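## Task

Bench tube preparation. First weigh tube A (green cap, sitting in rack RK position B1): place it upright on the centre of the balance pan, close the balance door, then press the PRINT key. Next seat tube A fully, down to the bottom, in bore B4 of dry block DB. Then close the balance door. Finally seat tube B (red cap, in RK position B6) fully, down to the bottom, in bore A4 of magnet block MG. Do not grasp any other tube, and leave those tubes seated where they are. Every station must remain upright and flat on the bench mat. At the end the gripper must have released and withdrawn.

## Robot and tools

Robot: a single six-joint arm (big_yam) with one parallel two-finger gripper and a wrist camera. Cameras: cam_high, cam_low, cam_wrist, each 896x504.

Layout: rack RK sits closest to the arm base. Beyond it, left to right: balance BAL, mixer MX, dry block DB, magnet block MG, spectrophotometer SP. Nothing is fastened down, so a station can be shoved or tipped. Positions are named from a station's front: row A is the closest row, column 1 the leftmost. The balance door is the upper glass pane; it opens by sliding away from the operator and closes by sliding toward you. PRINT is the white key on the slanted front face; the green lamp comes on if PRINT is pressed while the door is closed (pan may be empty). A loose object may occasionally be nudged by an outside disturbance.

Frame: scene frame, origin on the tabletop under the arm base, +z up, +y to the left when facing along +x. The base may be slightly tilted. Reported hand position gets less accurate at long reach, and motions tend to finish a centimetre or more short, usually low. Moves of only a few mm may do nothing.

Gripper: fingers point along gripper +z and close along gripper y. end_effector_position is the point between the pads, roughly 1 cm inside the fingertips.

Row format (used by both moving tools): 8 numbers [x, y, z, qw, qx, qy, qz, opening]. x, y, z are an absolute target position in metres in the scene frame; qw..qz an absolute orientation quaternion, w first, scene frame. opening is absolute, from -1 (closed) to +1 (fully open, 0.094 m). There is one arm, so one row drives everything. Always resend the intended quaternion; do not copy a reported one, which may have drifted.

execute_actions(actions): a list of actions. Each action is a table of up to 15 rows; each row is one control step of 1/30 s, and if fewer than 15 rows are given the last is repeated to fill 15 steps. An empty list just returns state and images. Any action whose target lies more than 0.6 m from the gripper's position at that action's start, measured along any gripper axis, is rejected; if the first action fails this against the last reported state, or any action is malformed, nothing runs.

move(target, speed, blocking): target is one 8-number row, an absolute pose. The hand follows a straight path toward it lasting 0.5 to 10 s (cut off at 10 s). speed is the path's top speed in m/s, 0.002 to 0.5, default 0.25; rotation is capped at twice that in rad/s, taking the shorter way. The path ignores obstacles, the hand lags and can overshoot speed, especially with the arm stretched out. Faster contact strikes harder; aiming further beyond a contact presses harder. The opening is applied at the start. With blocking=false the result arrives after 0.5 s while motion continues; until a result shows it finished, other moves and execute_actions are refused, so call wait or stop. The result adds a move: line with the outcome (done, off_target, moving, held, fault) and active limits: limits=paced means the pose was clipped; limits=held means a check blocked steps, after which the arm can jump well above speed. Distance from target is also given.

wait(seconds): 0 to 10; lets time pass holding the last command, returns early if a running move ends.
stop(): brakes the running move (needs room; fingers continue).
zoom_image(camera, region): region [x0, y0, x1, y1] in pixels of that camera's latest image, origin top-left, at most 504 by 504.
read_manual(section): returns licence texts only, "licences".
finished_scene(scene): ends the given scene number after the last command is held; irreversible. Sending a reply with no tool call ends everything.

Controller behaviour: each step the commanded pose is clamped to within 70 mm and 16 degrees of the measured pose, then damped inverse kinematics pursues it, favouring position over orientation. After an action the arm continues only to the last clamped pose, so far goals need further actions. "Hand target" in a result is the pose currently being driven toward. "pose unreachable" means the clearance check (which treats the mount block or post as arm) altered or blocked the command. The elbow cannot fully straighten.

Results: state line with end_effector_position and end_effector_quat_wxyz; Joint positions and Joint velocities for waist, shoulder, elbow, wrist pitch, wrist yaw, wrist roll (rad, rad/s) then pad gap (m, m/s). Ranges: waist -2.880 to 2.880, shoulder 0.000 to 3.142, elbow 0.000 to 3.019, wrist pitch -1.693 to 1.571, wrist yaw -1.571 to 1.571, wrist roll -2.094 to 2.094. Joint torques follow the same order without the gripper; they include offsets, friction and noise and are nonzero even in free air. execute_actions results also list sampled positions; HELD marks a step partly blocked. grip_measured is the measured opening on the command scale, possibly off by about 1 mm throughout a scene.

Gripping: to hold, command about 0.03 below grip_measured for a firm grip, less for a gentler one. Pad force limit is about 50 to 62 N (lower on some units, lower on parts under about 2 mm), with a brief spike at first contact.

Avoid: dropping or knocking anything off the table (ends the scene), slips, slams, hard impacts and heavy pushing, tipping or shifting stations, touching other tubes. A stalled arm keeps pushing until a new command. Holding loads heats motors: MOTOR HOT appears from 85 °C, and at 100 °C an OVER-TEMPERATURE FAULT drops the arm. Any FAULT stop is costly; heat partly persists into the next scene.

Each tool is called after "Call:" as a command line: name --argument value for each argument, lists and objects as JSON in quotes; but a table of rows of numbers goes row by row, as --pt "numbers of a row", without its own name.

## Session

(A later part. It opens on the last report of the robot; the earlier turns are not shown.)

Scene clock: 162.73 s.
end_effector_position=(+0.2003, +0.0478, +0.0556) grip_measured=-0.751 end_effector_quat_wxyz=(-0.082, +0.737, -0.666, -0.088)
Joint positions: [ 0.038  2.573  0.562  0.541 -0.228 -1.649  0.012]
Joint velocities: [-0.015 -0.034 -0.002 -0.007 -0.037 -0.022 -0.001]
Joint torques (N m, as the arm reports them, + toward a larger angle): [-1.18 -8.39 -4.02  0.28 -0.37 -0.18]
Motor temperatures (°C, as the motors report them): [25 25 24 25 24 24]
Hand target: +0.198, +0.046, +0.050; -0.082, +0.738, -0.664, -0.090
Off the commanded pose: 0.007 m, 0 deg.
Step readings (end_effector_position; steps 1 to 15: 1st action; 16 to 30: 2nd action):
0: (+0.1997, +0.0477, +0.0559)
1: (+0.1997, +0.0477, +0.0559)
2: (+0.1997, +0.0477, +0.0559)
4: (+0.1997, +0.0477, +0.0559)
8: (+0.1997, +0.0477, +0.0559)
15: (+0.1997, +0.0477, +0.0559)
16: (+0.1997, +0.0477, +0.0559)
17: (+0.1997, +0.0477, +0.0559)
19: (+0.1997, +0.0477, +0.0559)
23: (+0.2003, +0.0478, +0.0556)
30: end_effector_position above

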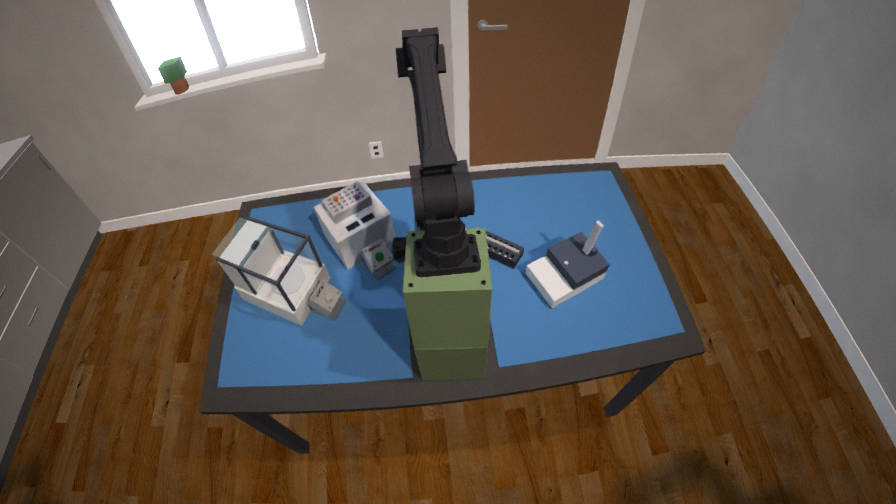

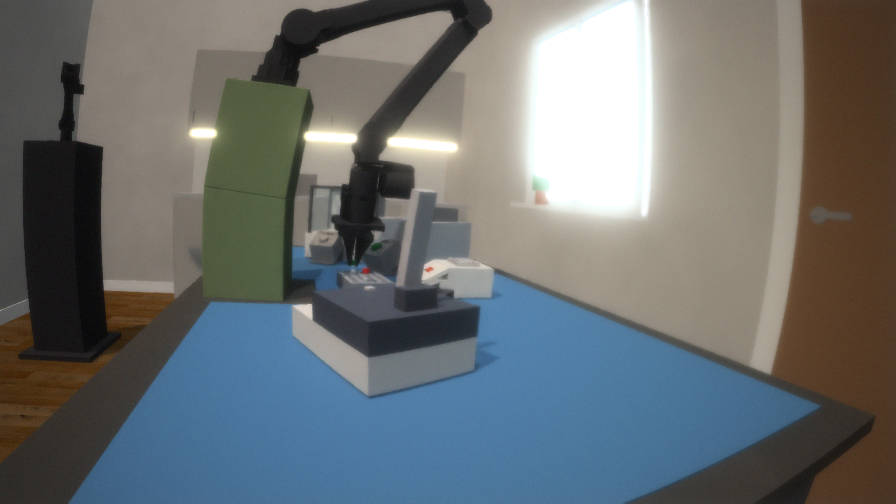

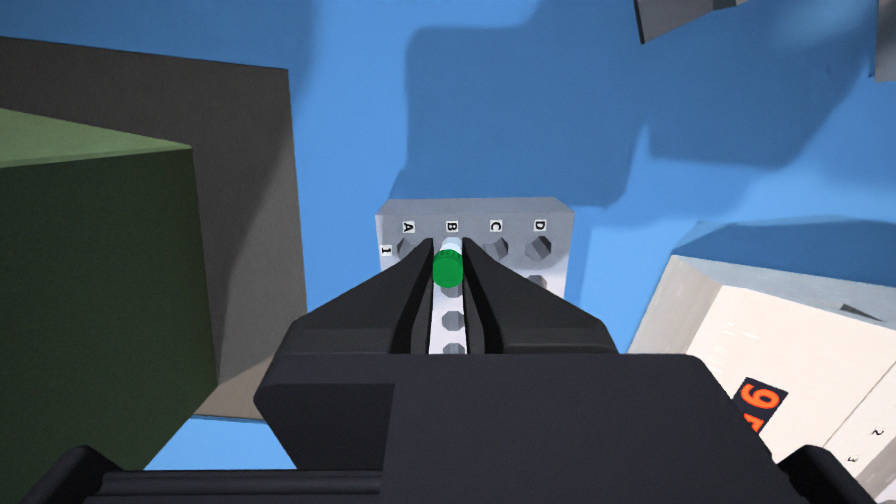

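Call:
move --target '[0.202,0.047,0.11,0.0816,-0.7375,0.664,0.0906,-0.785]' --speed 0.04

Call:
zoom_image --camera "cam_low" --region '[310, 210, 410, 300]'

Scene clock: 168.37 s.
end_effector_position=(+0.2123, +0.0475, +0.1030) grip_measured=-0.770 end_effector_quat_wxyz=(-0.087, +0.737, -0.665, -0.083)
Joint positions: [ 0.038  2.389  0.479  0.456 -0.228 -1.649  0.011]
Joint velocities: [ 0.005 -0.024  0.007 -0.002  0.037 -0.037  0.001]
Joint torques (N m, as the arm reports them, + toward a larger angle): [ -0.63 -10.86  -6.16  -0.35  -0.36  -0.1 ]
Motor temperatures (°C, as the motors report them): [25 25 24 25 24 24]
Hand target: +0.202, +0.047, +0.110; -0.082, +0.738, -0.664, -0.091
Off the commanded pose: 0.012 m, 1 deg.
move: off_target

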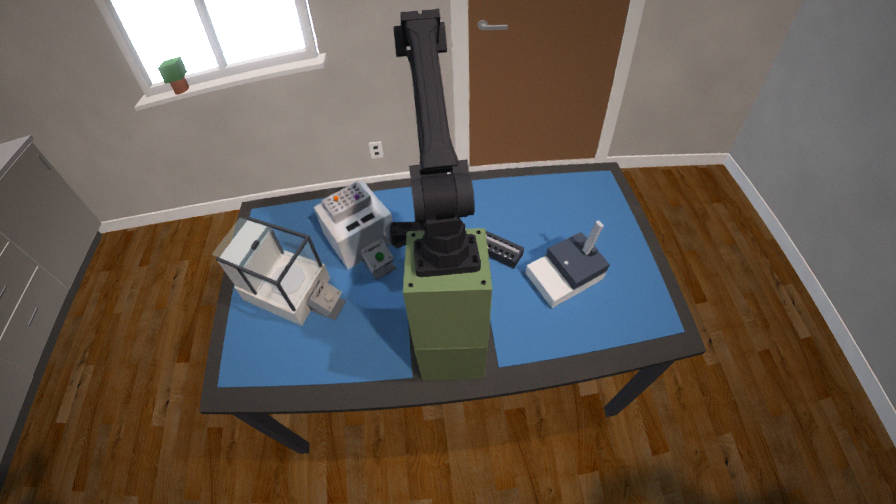

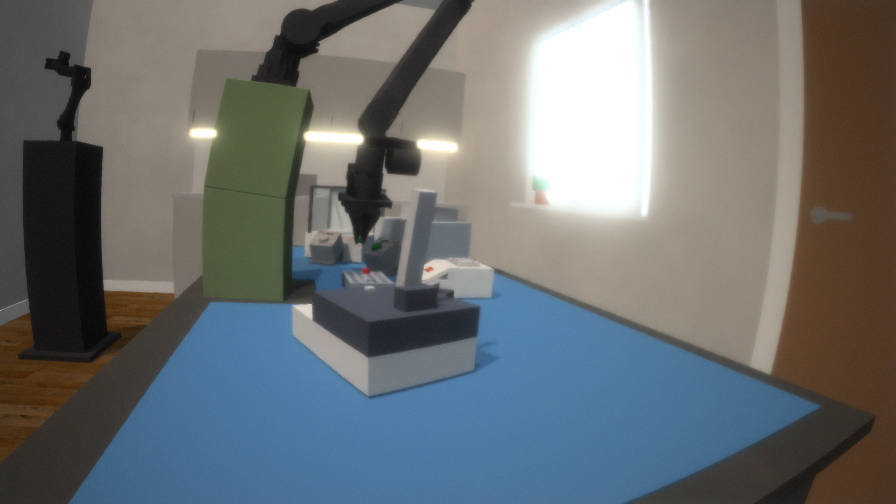

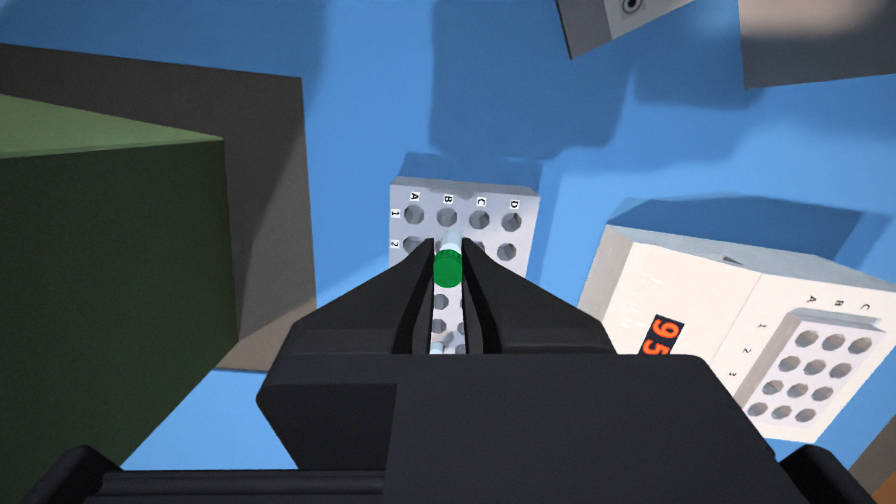

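Region (310, 210, 410, 300) of cam_low's 896x504 image, scaled by 5.040, with more detail than that image has; it fills the top 454 rows of this view, and the rest is white.

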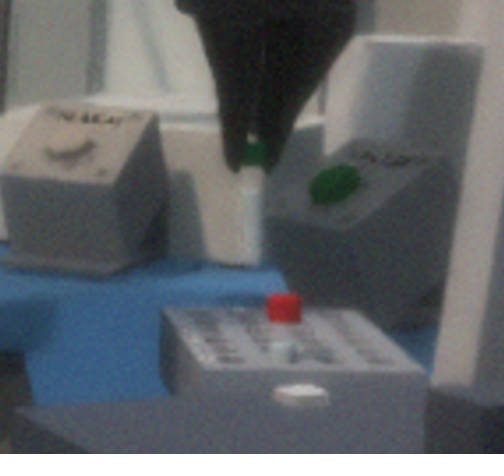

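Call:
move --target '[0.2,0.2,0.33,0.055,-0.87,0.48,0.105,-0.795]'

Call:
move --target '[0.214,0.456,0.31,0.0285,-0.9651,0.2317,0.1185,-0.795]'

Call:
move --target '[0.213,0.450,0.20,0.0285,-0.9651,0.2317,0.1185,-0.795]' --speed 0.1

Scene clock: 185.83 s.
end_effector_position=(+0.1914, +0.1979, +0.3284) grip_measured=-0.777 end_effector_quat_wxyz=(-0.055, +0.872, -0.474, -0.112)
Joint positions: [ 0.696  1.428  0.466 -0.511 -0.169 -1.465  0.01 ]
Joint velocities: [-0.005  0.005 -0.002  0.002 -0.066 -0.037 -0.   ]
Joint torques (N m, as the arm reports them, + toward a larger angle): [ 0.03 -7.44  6.79 -0.33 -0.14  0.09]
Motor temperatures (°C, as the motors report them): [25 25 24 25 24 24]
Hand target: +0.198, +0.202, +0.332; -0.057, +0.869, -0.480, -0.109
Off the commanded pose: 0.009 m, 1 deg.
move: done

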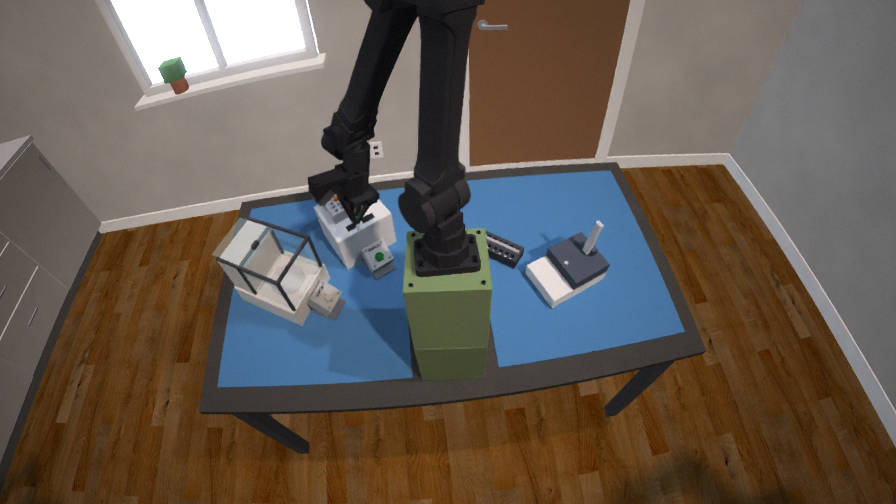

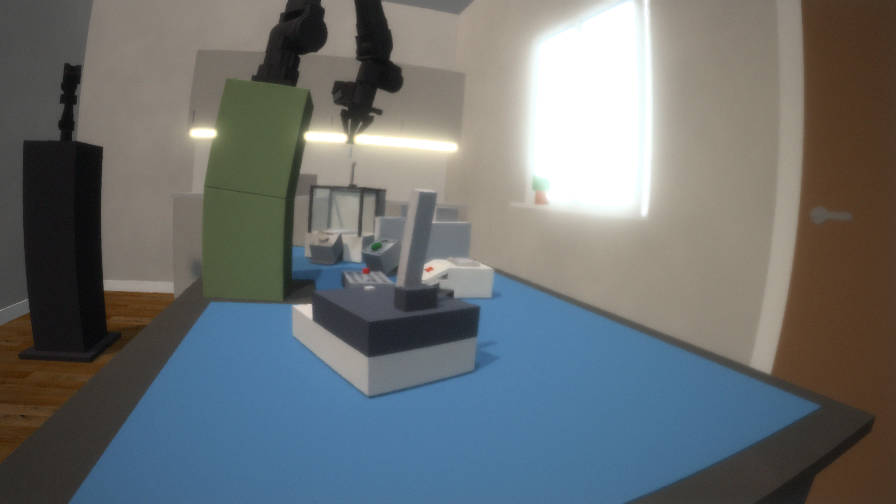

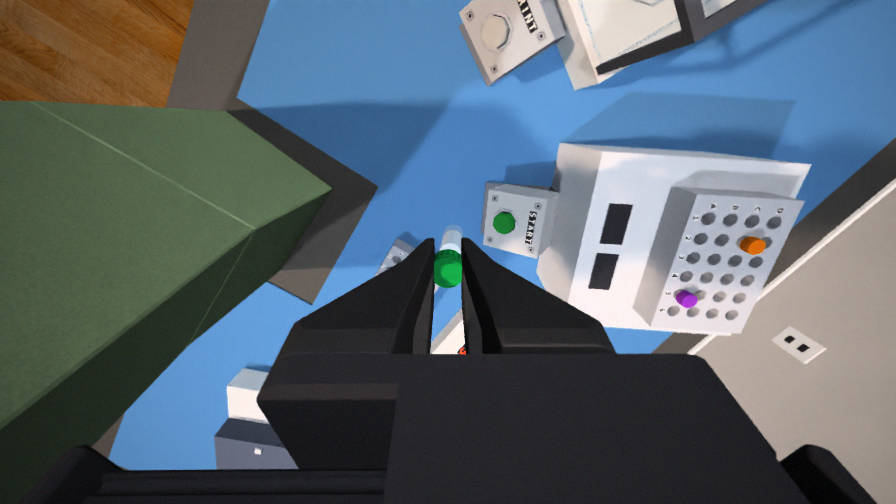

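Scene clock: 187.40 s.
end_effector_position=(+0.2115, +0.4518, +0.3194) grip_measured=-0.777 end_effector_quat_wxyz=(-0.036, +0.963, -0.240, -0.122)
Joint positions: [ 1.083  1.922  1.142 -0.737 -0.147 -1.585  0.01 ]
Joint velocities: [ 0.005 -0.005 -0.017 -0.002 -0.051 -0.066 -0.001]
Joint torques (N m, as the arm reports them, + toward a larger angle): [  1.23 -13.05   9.21  -0.43  -0.15  -0.15]
Motor temperatures (°C, as the motors report them): [25 25 25 25 24 24]
Hand target: +0.214, +0.457, +0.312; -0.030, +0.965, -0.232, -0.121
Off the commanded pose: 0.011 m, 1 deg.
move: off_target

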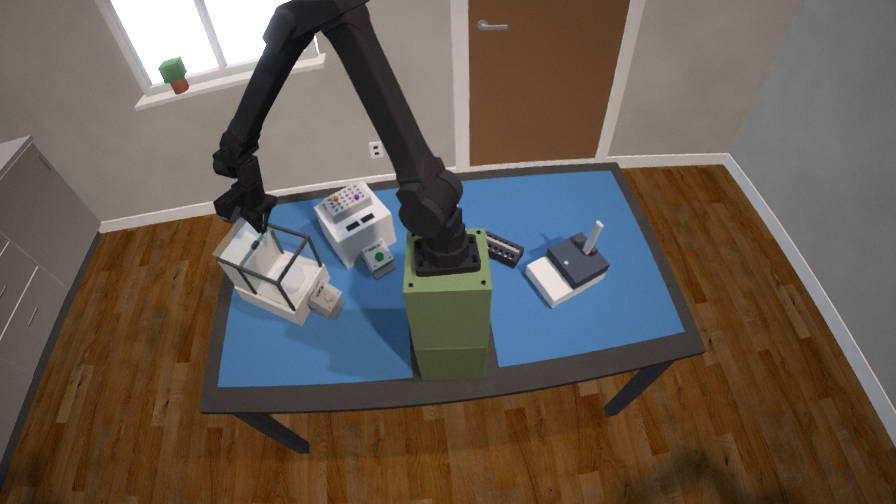

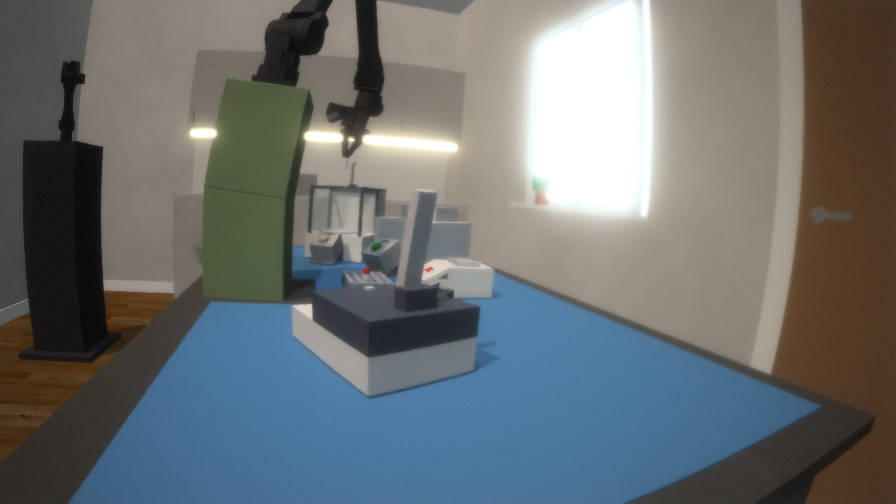

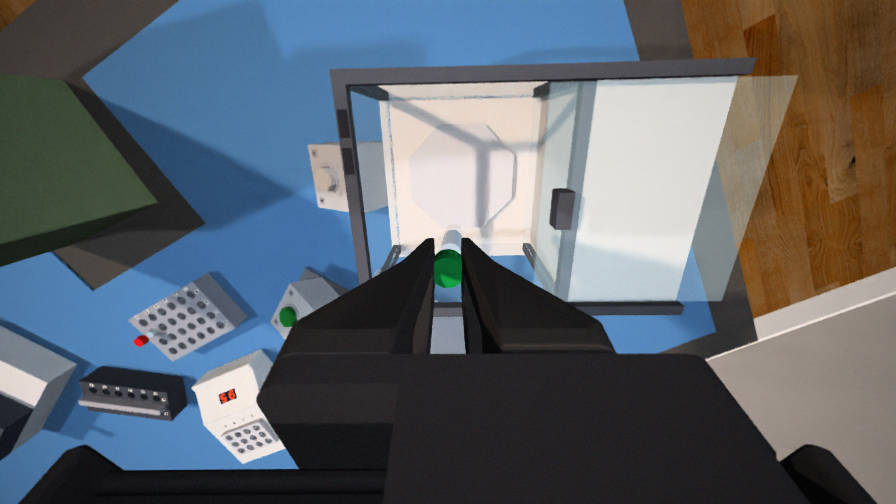

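Scene clock: 189.00 s.
end_effector_position=(+0.2042, +0.4445, +0.2084) grip_measured=-0.777 end_effector_quat_wxyz=(-0.023, +0.964, -0.234, -0.122)
Joint positions: [ 1.067  2.159  1.143 -0.53  -0.142 -1.614  0.01 ]
Joint velocities: [ 0.005 -0.024 -0.007 -0.002  0.081  0.007 -0.   ]
Joint torques (N m, as the arm reports them, + toward a larger angle): [  0.44 -14.26   7.41   0.46  -0.15  -0.19]
Motor temperatures (°C, as the motors report them): [25 25 25 25 24 24]
Hand target: +0.214, +0.450, +0.200; -0.028, +0.965, -0.232, -0.118
Off the commanded pose: 0.013 m, 1 deg.
move: off_target

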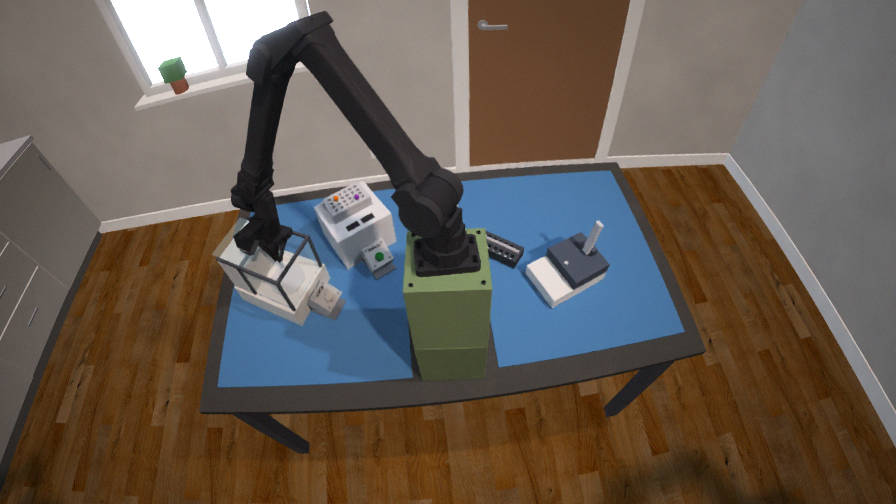

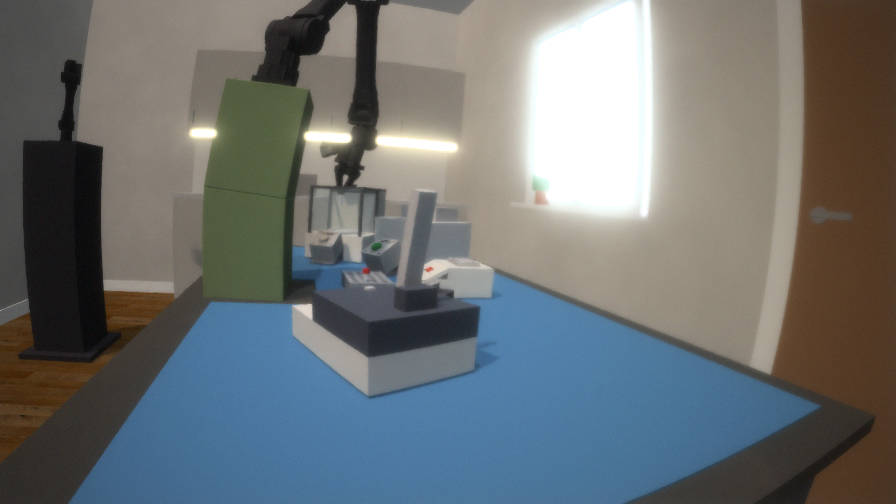

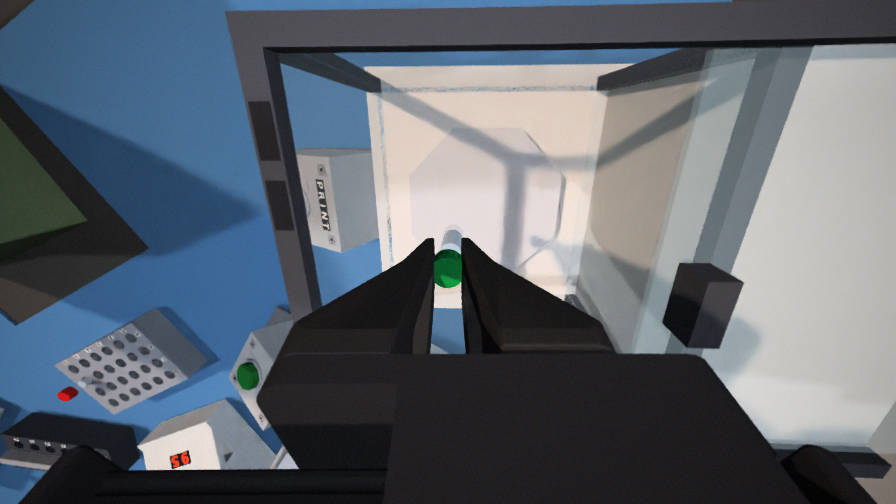

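Call:
move --target '[0.226,0.463,0.165,0.0285,-0.9651,0.2317,0.1185,-0.795]' --speed 0.05

Scene clock: 195.50 s.
end_effector_position=(+0.2191, +0.4601, +0.1787) grip_measured=-0.777 end_effector_quat_wxyz=(-0.028, +0.964, -0.234, -0.120)
Joint positions: [ 1.051  2.25   1.221 -0.51  -0.142 -1.631  0.01 ]
Joint velocities: [ 0.015 -0.015 -0.017 -0.007 -0.051 -0.051 -0.   ]
Joint torques (N m, as the arm reports them, + toward a larger angle): [  0.36 -14.43   7.29   0.42  -0.16  -0.18]
Motor temperatures (°C, as the motors report them): [25 25 25 25 24 24]
Hand target: +0.226, +0.463, +0.165; -0.029, +0.965, -0.232, -0.118
Off the commanded pose: 0.016 m, 0 deg.
move: off_target

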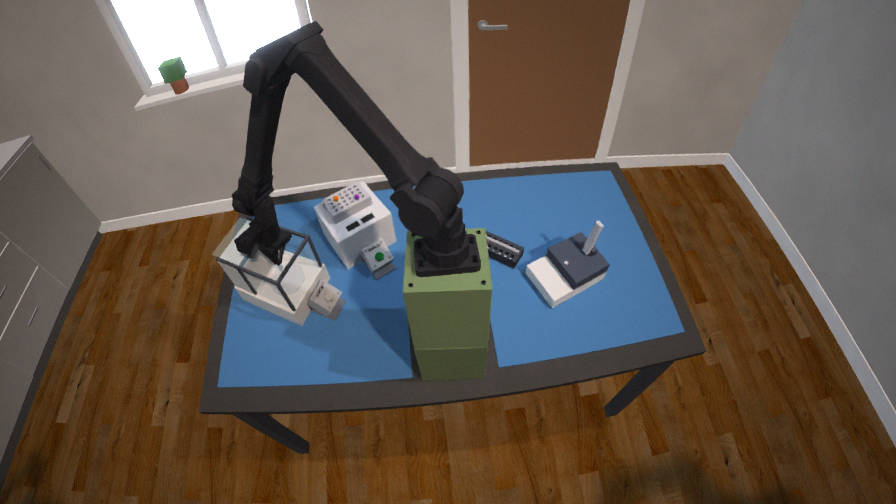

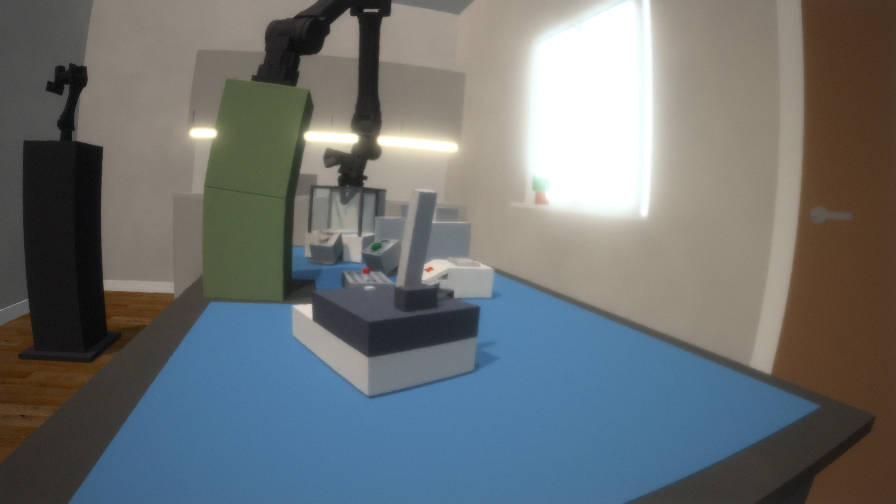

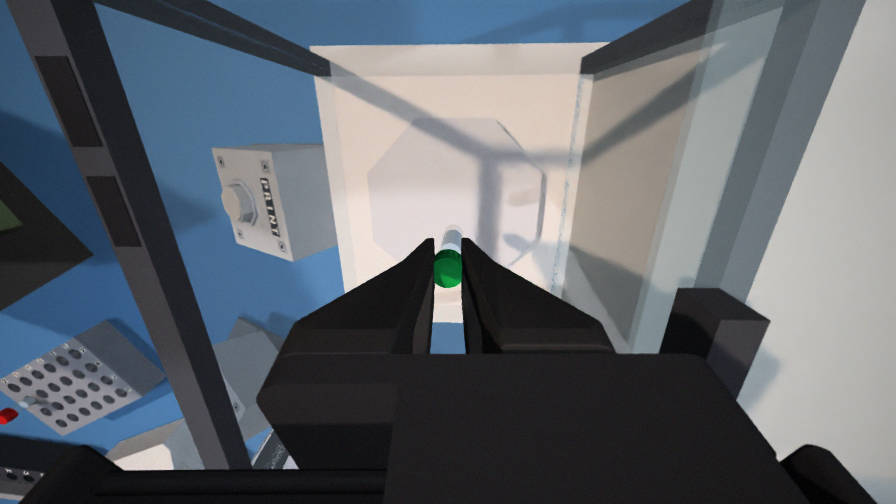

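Call:
move --target '[0.2235,0.458,0.138,0.0285,-0.9651,0.2317,0.1185,-0.795]' --speed 0.03

Call:
zoom_image --camera "cam_low" --region '[295, 140, 405, 270]'

Scene clock: 202.13 s.
end_effector_position=(+0.2168, +0.4560, +0.1521) grip_measured=-0.777 end_effector_quat_wxyz=(-0.027, +0.965, -0.233, -0.120)
Joint positions: [ 1.045  2.307  1.227 -0.46  -0.142 -1.638  0.01 ]
Joint velocities: [ 0.005 -0.005  0.002 -0.017 -0.051 -0.037 -0.001]
Joint torques (N m, as the arm reports them, + toward a larger angle): [  0.27 -14.43   6.63   0.48  -0.18  -0.16]
Motor temperatures (°C, as the motors report them): [25 26 25 25 24 24]
Hand target: +0.223, +0.458, +0.138; -0.028, +0.965, -0.232, -0.118
Off the commanded pose: 0.016 m, 0 deg.
move: off_target

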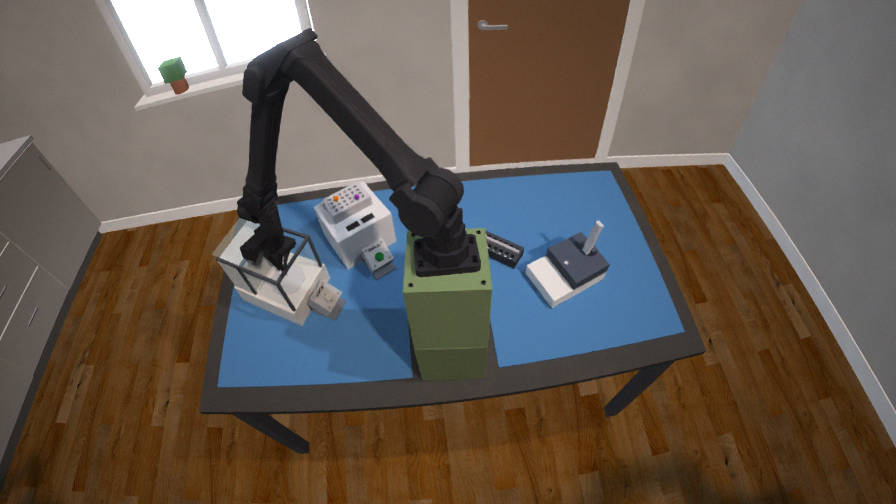

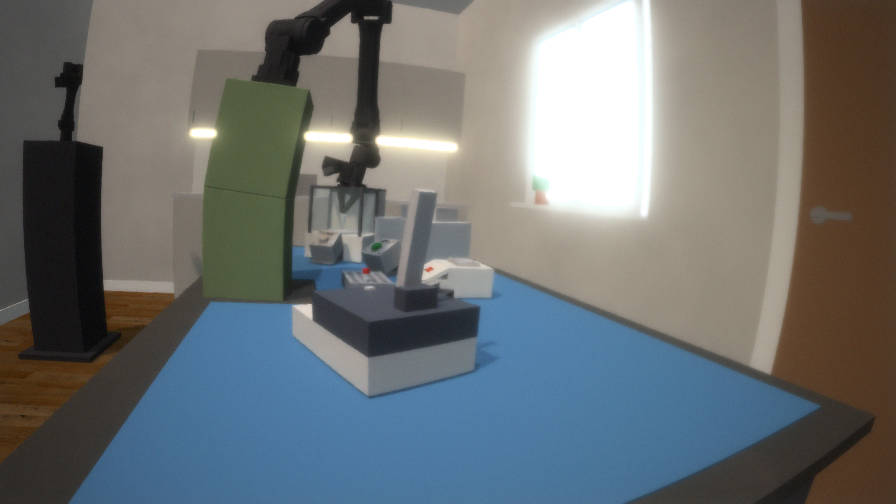

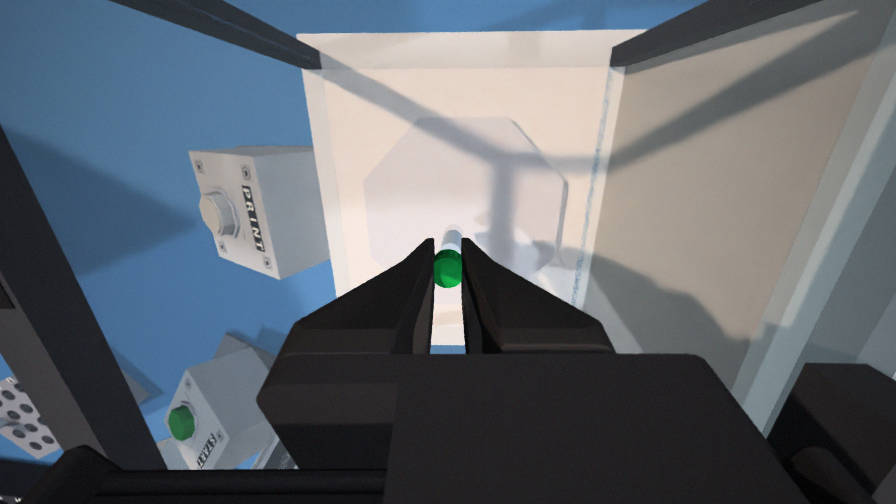

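Region (295, 140, 405, 270) of cam_low's 896x504 image, scaled by 3.877, with more detail than that image has; it fills the left 426 columns of this view, and the rest is white.

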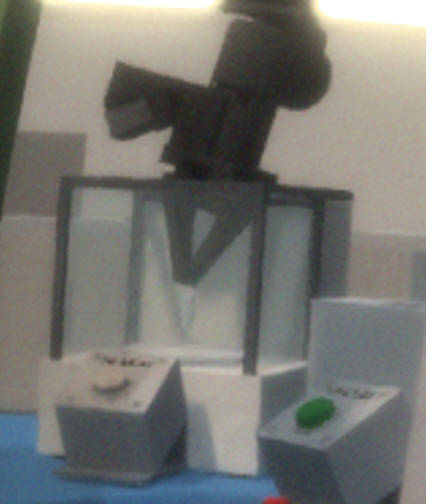

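Call:
execute_actions --actions '[[[0.2235,0.458,0.134,0.0285,-0.9651,0.2317,0.1185,-0.795]],[[0.2235,0.458,0.130,0.0285,-0.9651,0.2317,0.1185,-0.795]],[[0.2235,0.458,0.127,0.0285,-0.9651,0.2317,0.1185,-0.795]],[[0.2235,0.458,0.124,0.0285,-0.9651,0.2317,0.1185,-0.795]]]'

Scene clock: 212.23 s.
end_effector_position=(+0.2176, +0.4579, +0.1397) grip_measured=-0.777 end_effector_quat_wxyz=(-0.029, +0.965, -0.233, -0.120)
Joint positions: [ 1.043  2.337  1.242 -0.44  -0.142 -1.64   0.01 ]
Joint velocities: [-0.005  0.005 -0.017  0.002  0.022 -0.066  0.   ]
Joint torques (N m, as the arm reports them, + toward a larger angle): [  0.38 -14.48   6.4    0.46  -0.18  -0.18]
Motor temperatures (°C, as the motors report them): [25 26 25 25 24 24]
Hand target: +0.223, +0.458, +0.125; -0.029, +0.965, -0.232, -0.118
Off the commanded pose: 0.017 m, 0 deg.
Step readings (end_effector_position; steps 1 to 15: 1st action; 16 to 30: 2nd action; 31 to 45: 3rd action; 46 to 60: 4th action):
0: (+0.2172, +0.4566, +0.1522)
1: (+0.2172, +0.4566, +0.1521)
2: (+0.2173, +0.4569, +0.1519)
4: (+0.2176, +0.4576, +0.1509)
8: (+0.2174, +0.4575, +0.1496)
15: (+0.2173, +0.4574, +0.1494)
16: (+0.2173, +0.4574, +0.1493)
17: (+0.2175, +0.4579, +0.1488)
19: (+0.2178, +0.4582, +0.1475)
23: (+0.2175, +0.4577, +0.1455)
30: (+0.2174, +0.4573, +0.1451)
31: (+0.2175, +0.4574, +0.1450)
32: (+0.2175, +0.4576, +0.1447)
34: (+0.2177, +0.4580, +0.1440)
38: (+0.2175, +0.4579, +0.1429)
45: (+0.2175, +0.4576, +0.1425)
46: (+0.2175, +0.4577, +0.1423)
47: (+0.2177, +0.4580, +0.1422)
49: (+0.2178, +0.4584, +0.1413)
53: (+0.2176, +0.4580, +0.1399)
60: end_effector_position above

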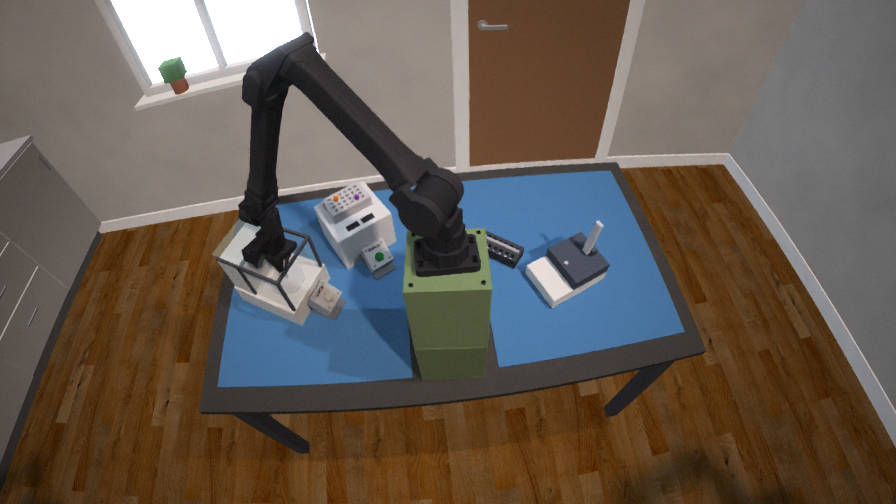

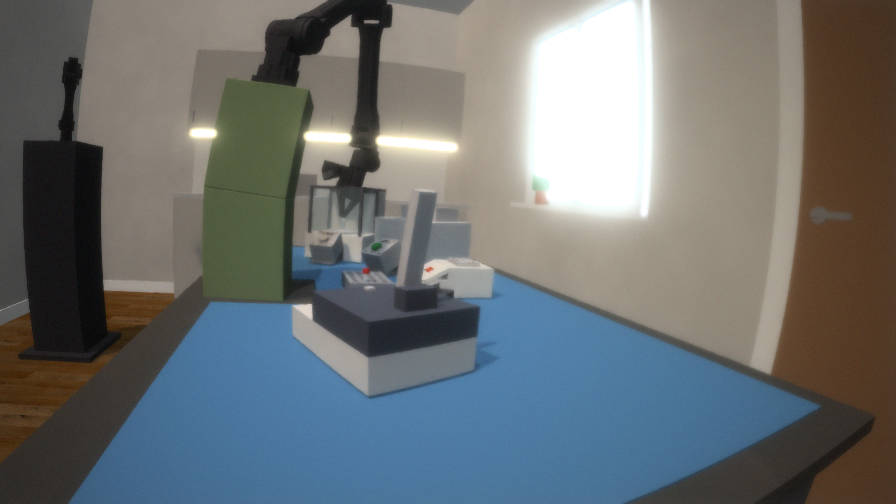

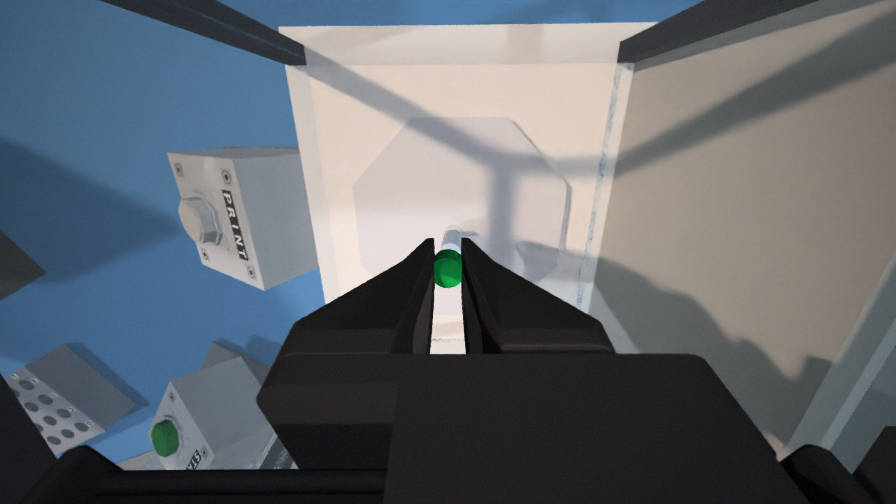

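Call:
execute_actions --actions '[[[0.2235,0.458,0.122,0.0285,-0.9651,0.2317,0.1185,-0.795]],[[0.2235,0.458,0.120,0.0285,-0.9651,0.2317,0.1185,-0.795]],[[0.2235,0.458,0.118,0.0285,-0.9651,0.2317,0.1185,-0.795]]]'

Scene clock: 217.27 s.
end_effector_position=(+0.2179, +0.4584, +0.1362) grip_measured=-0.777 end_effector_quat_wxyz=(-0.030, +0.965, -0.233, -0.120)
Joint positions: [ 1.042  2.346  1.246 -0.435 -0.142 -1.641  0.01 ]
Joint velocities: [-0.005 -0.005 -0.012  0.002  0.007 -0.037  0.001]
Joint torques (N m, as the arm reports them, + toward a larger angle): [  0.33 -14.05   6.56   0.55  -0.19  -0.19]
Motor temperatures (°C, as the motors report them): [25 26 25 25 24 24]
Hand target: +0.223, +0.457, +0.119; -0.028, +0.965, -0.232, -0.118
Off the commanded pose: 0.019 m, 0 deg.
Step readings (end_effector_position; steps 1 to 15: 1st action; 16 to 30: 2nd action; 31 to 45: 3rd action):
0: (+0.2176, +0.4579, +0.1397)
1: (+0.2175, +0.4578, +0.1395)
2: (+0.2176, +0.4581, +0.1394)
4: (+0.2178, +0.4580, +0.1388)
8: (+0.2179, +0.4580, +0.1380)
15: (+0.2178, +0.4579, +0.1378)
16: (+0.2178, +0.4579, +0.1376)
17: (+0.2179, +0.4581, +0.1375)
19: (+0.2179, +0.4582, +0.1369)
23: (+0.2180, +0.4584, +0.1363)
30: (+0.2180, +0.4584, +0.1363)
31: (+0.2179, +0.4583, +0.1362)
32: (+0.2179, +0.4584, +0.1362)
34: (+0.2179, +0.4584, +0.1362)
38: (+0.2179, +0.4584, +0.1362)
45: end_effector_position above

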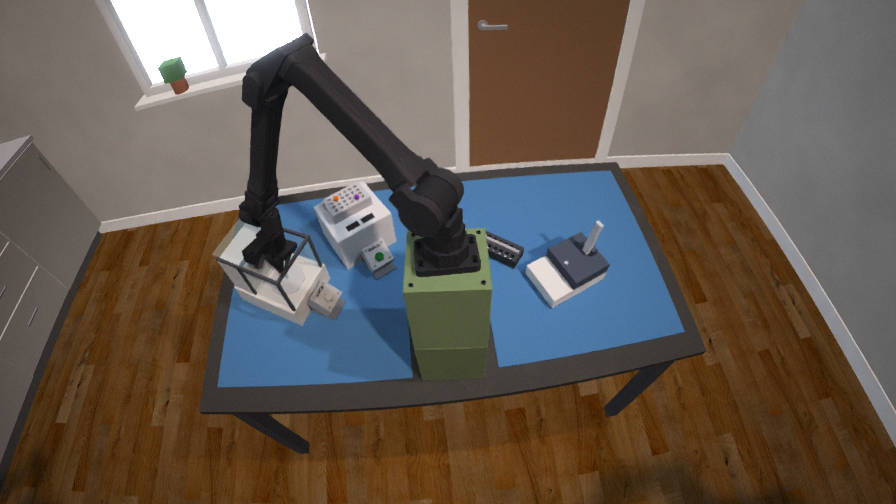

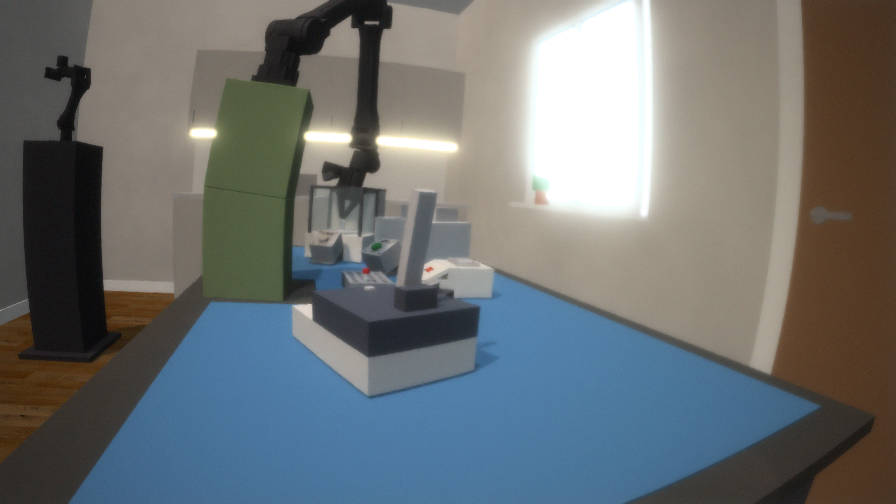

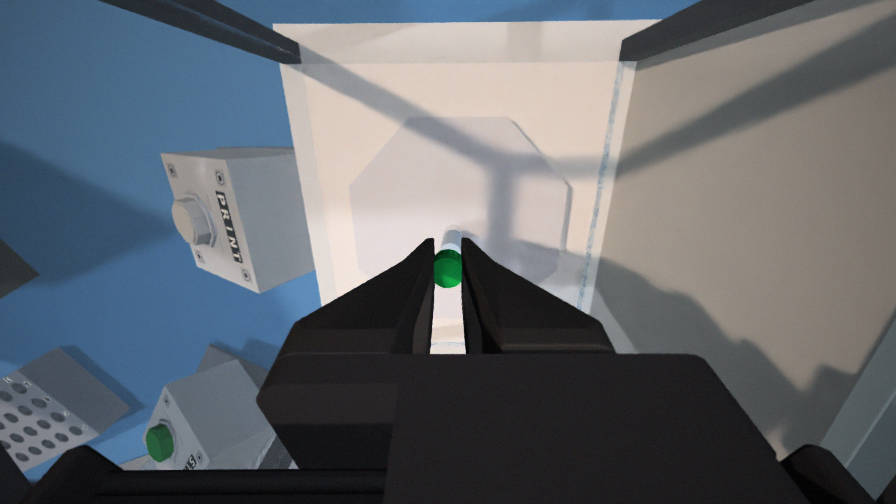

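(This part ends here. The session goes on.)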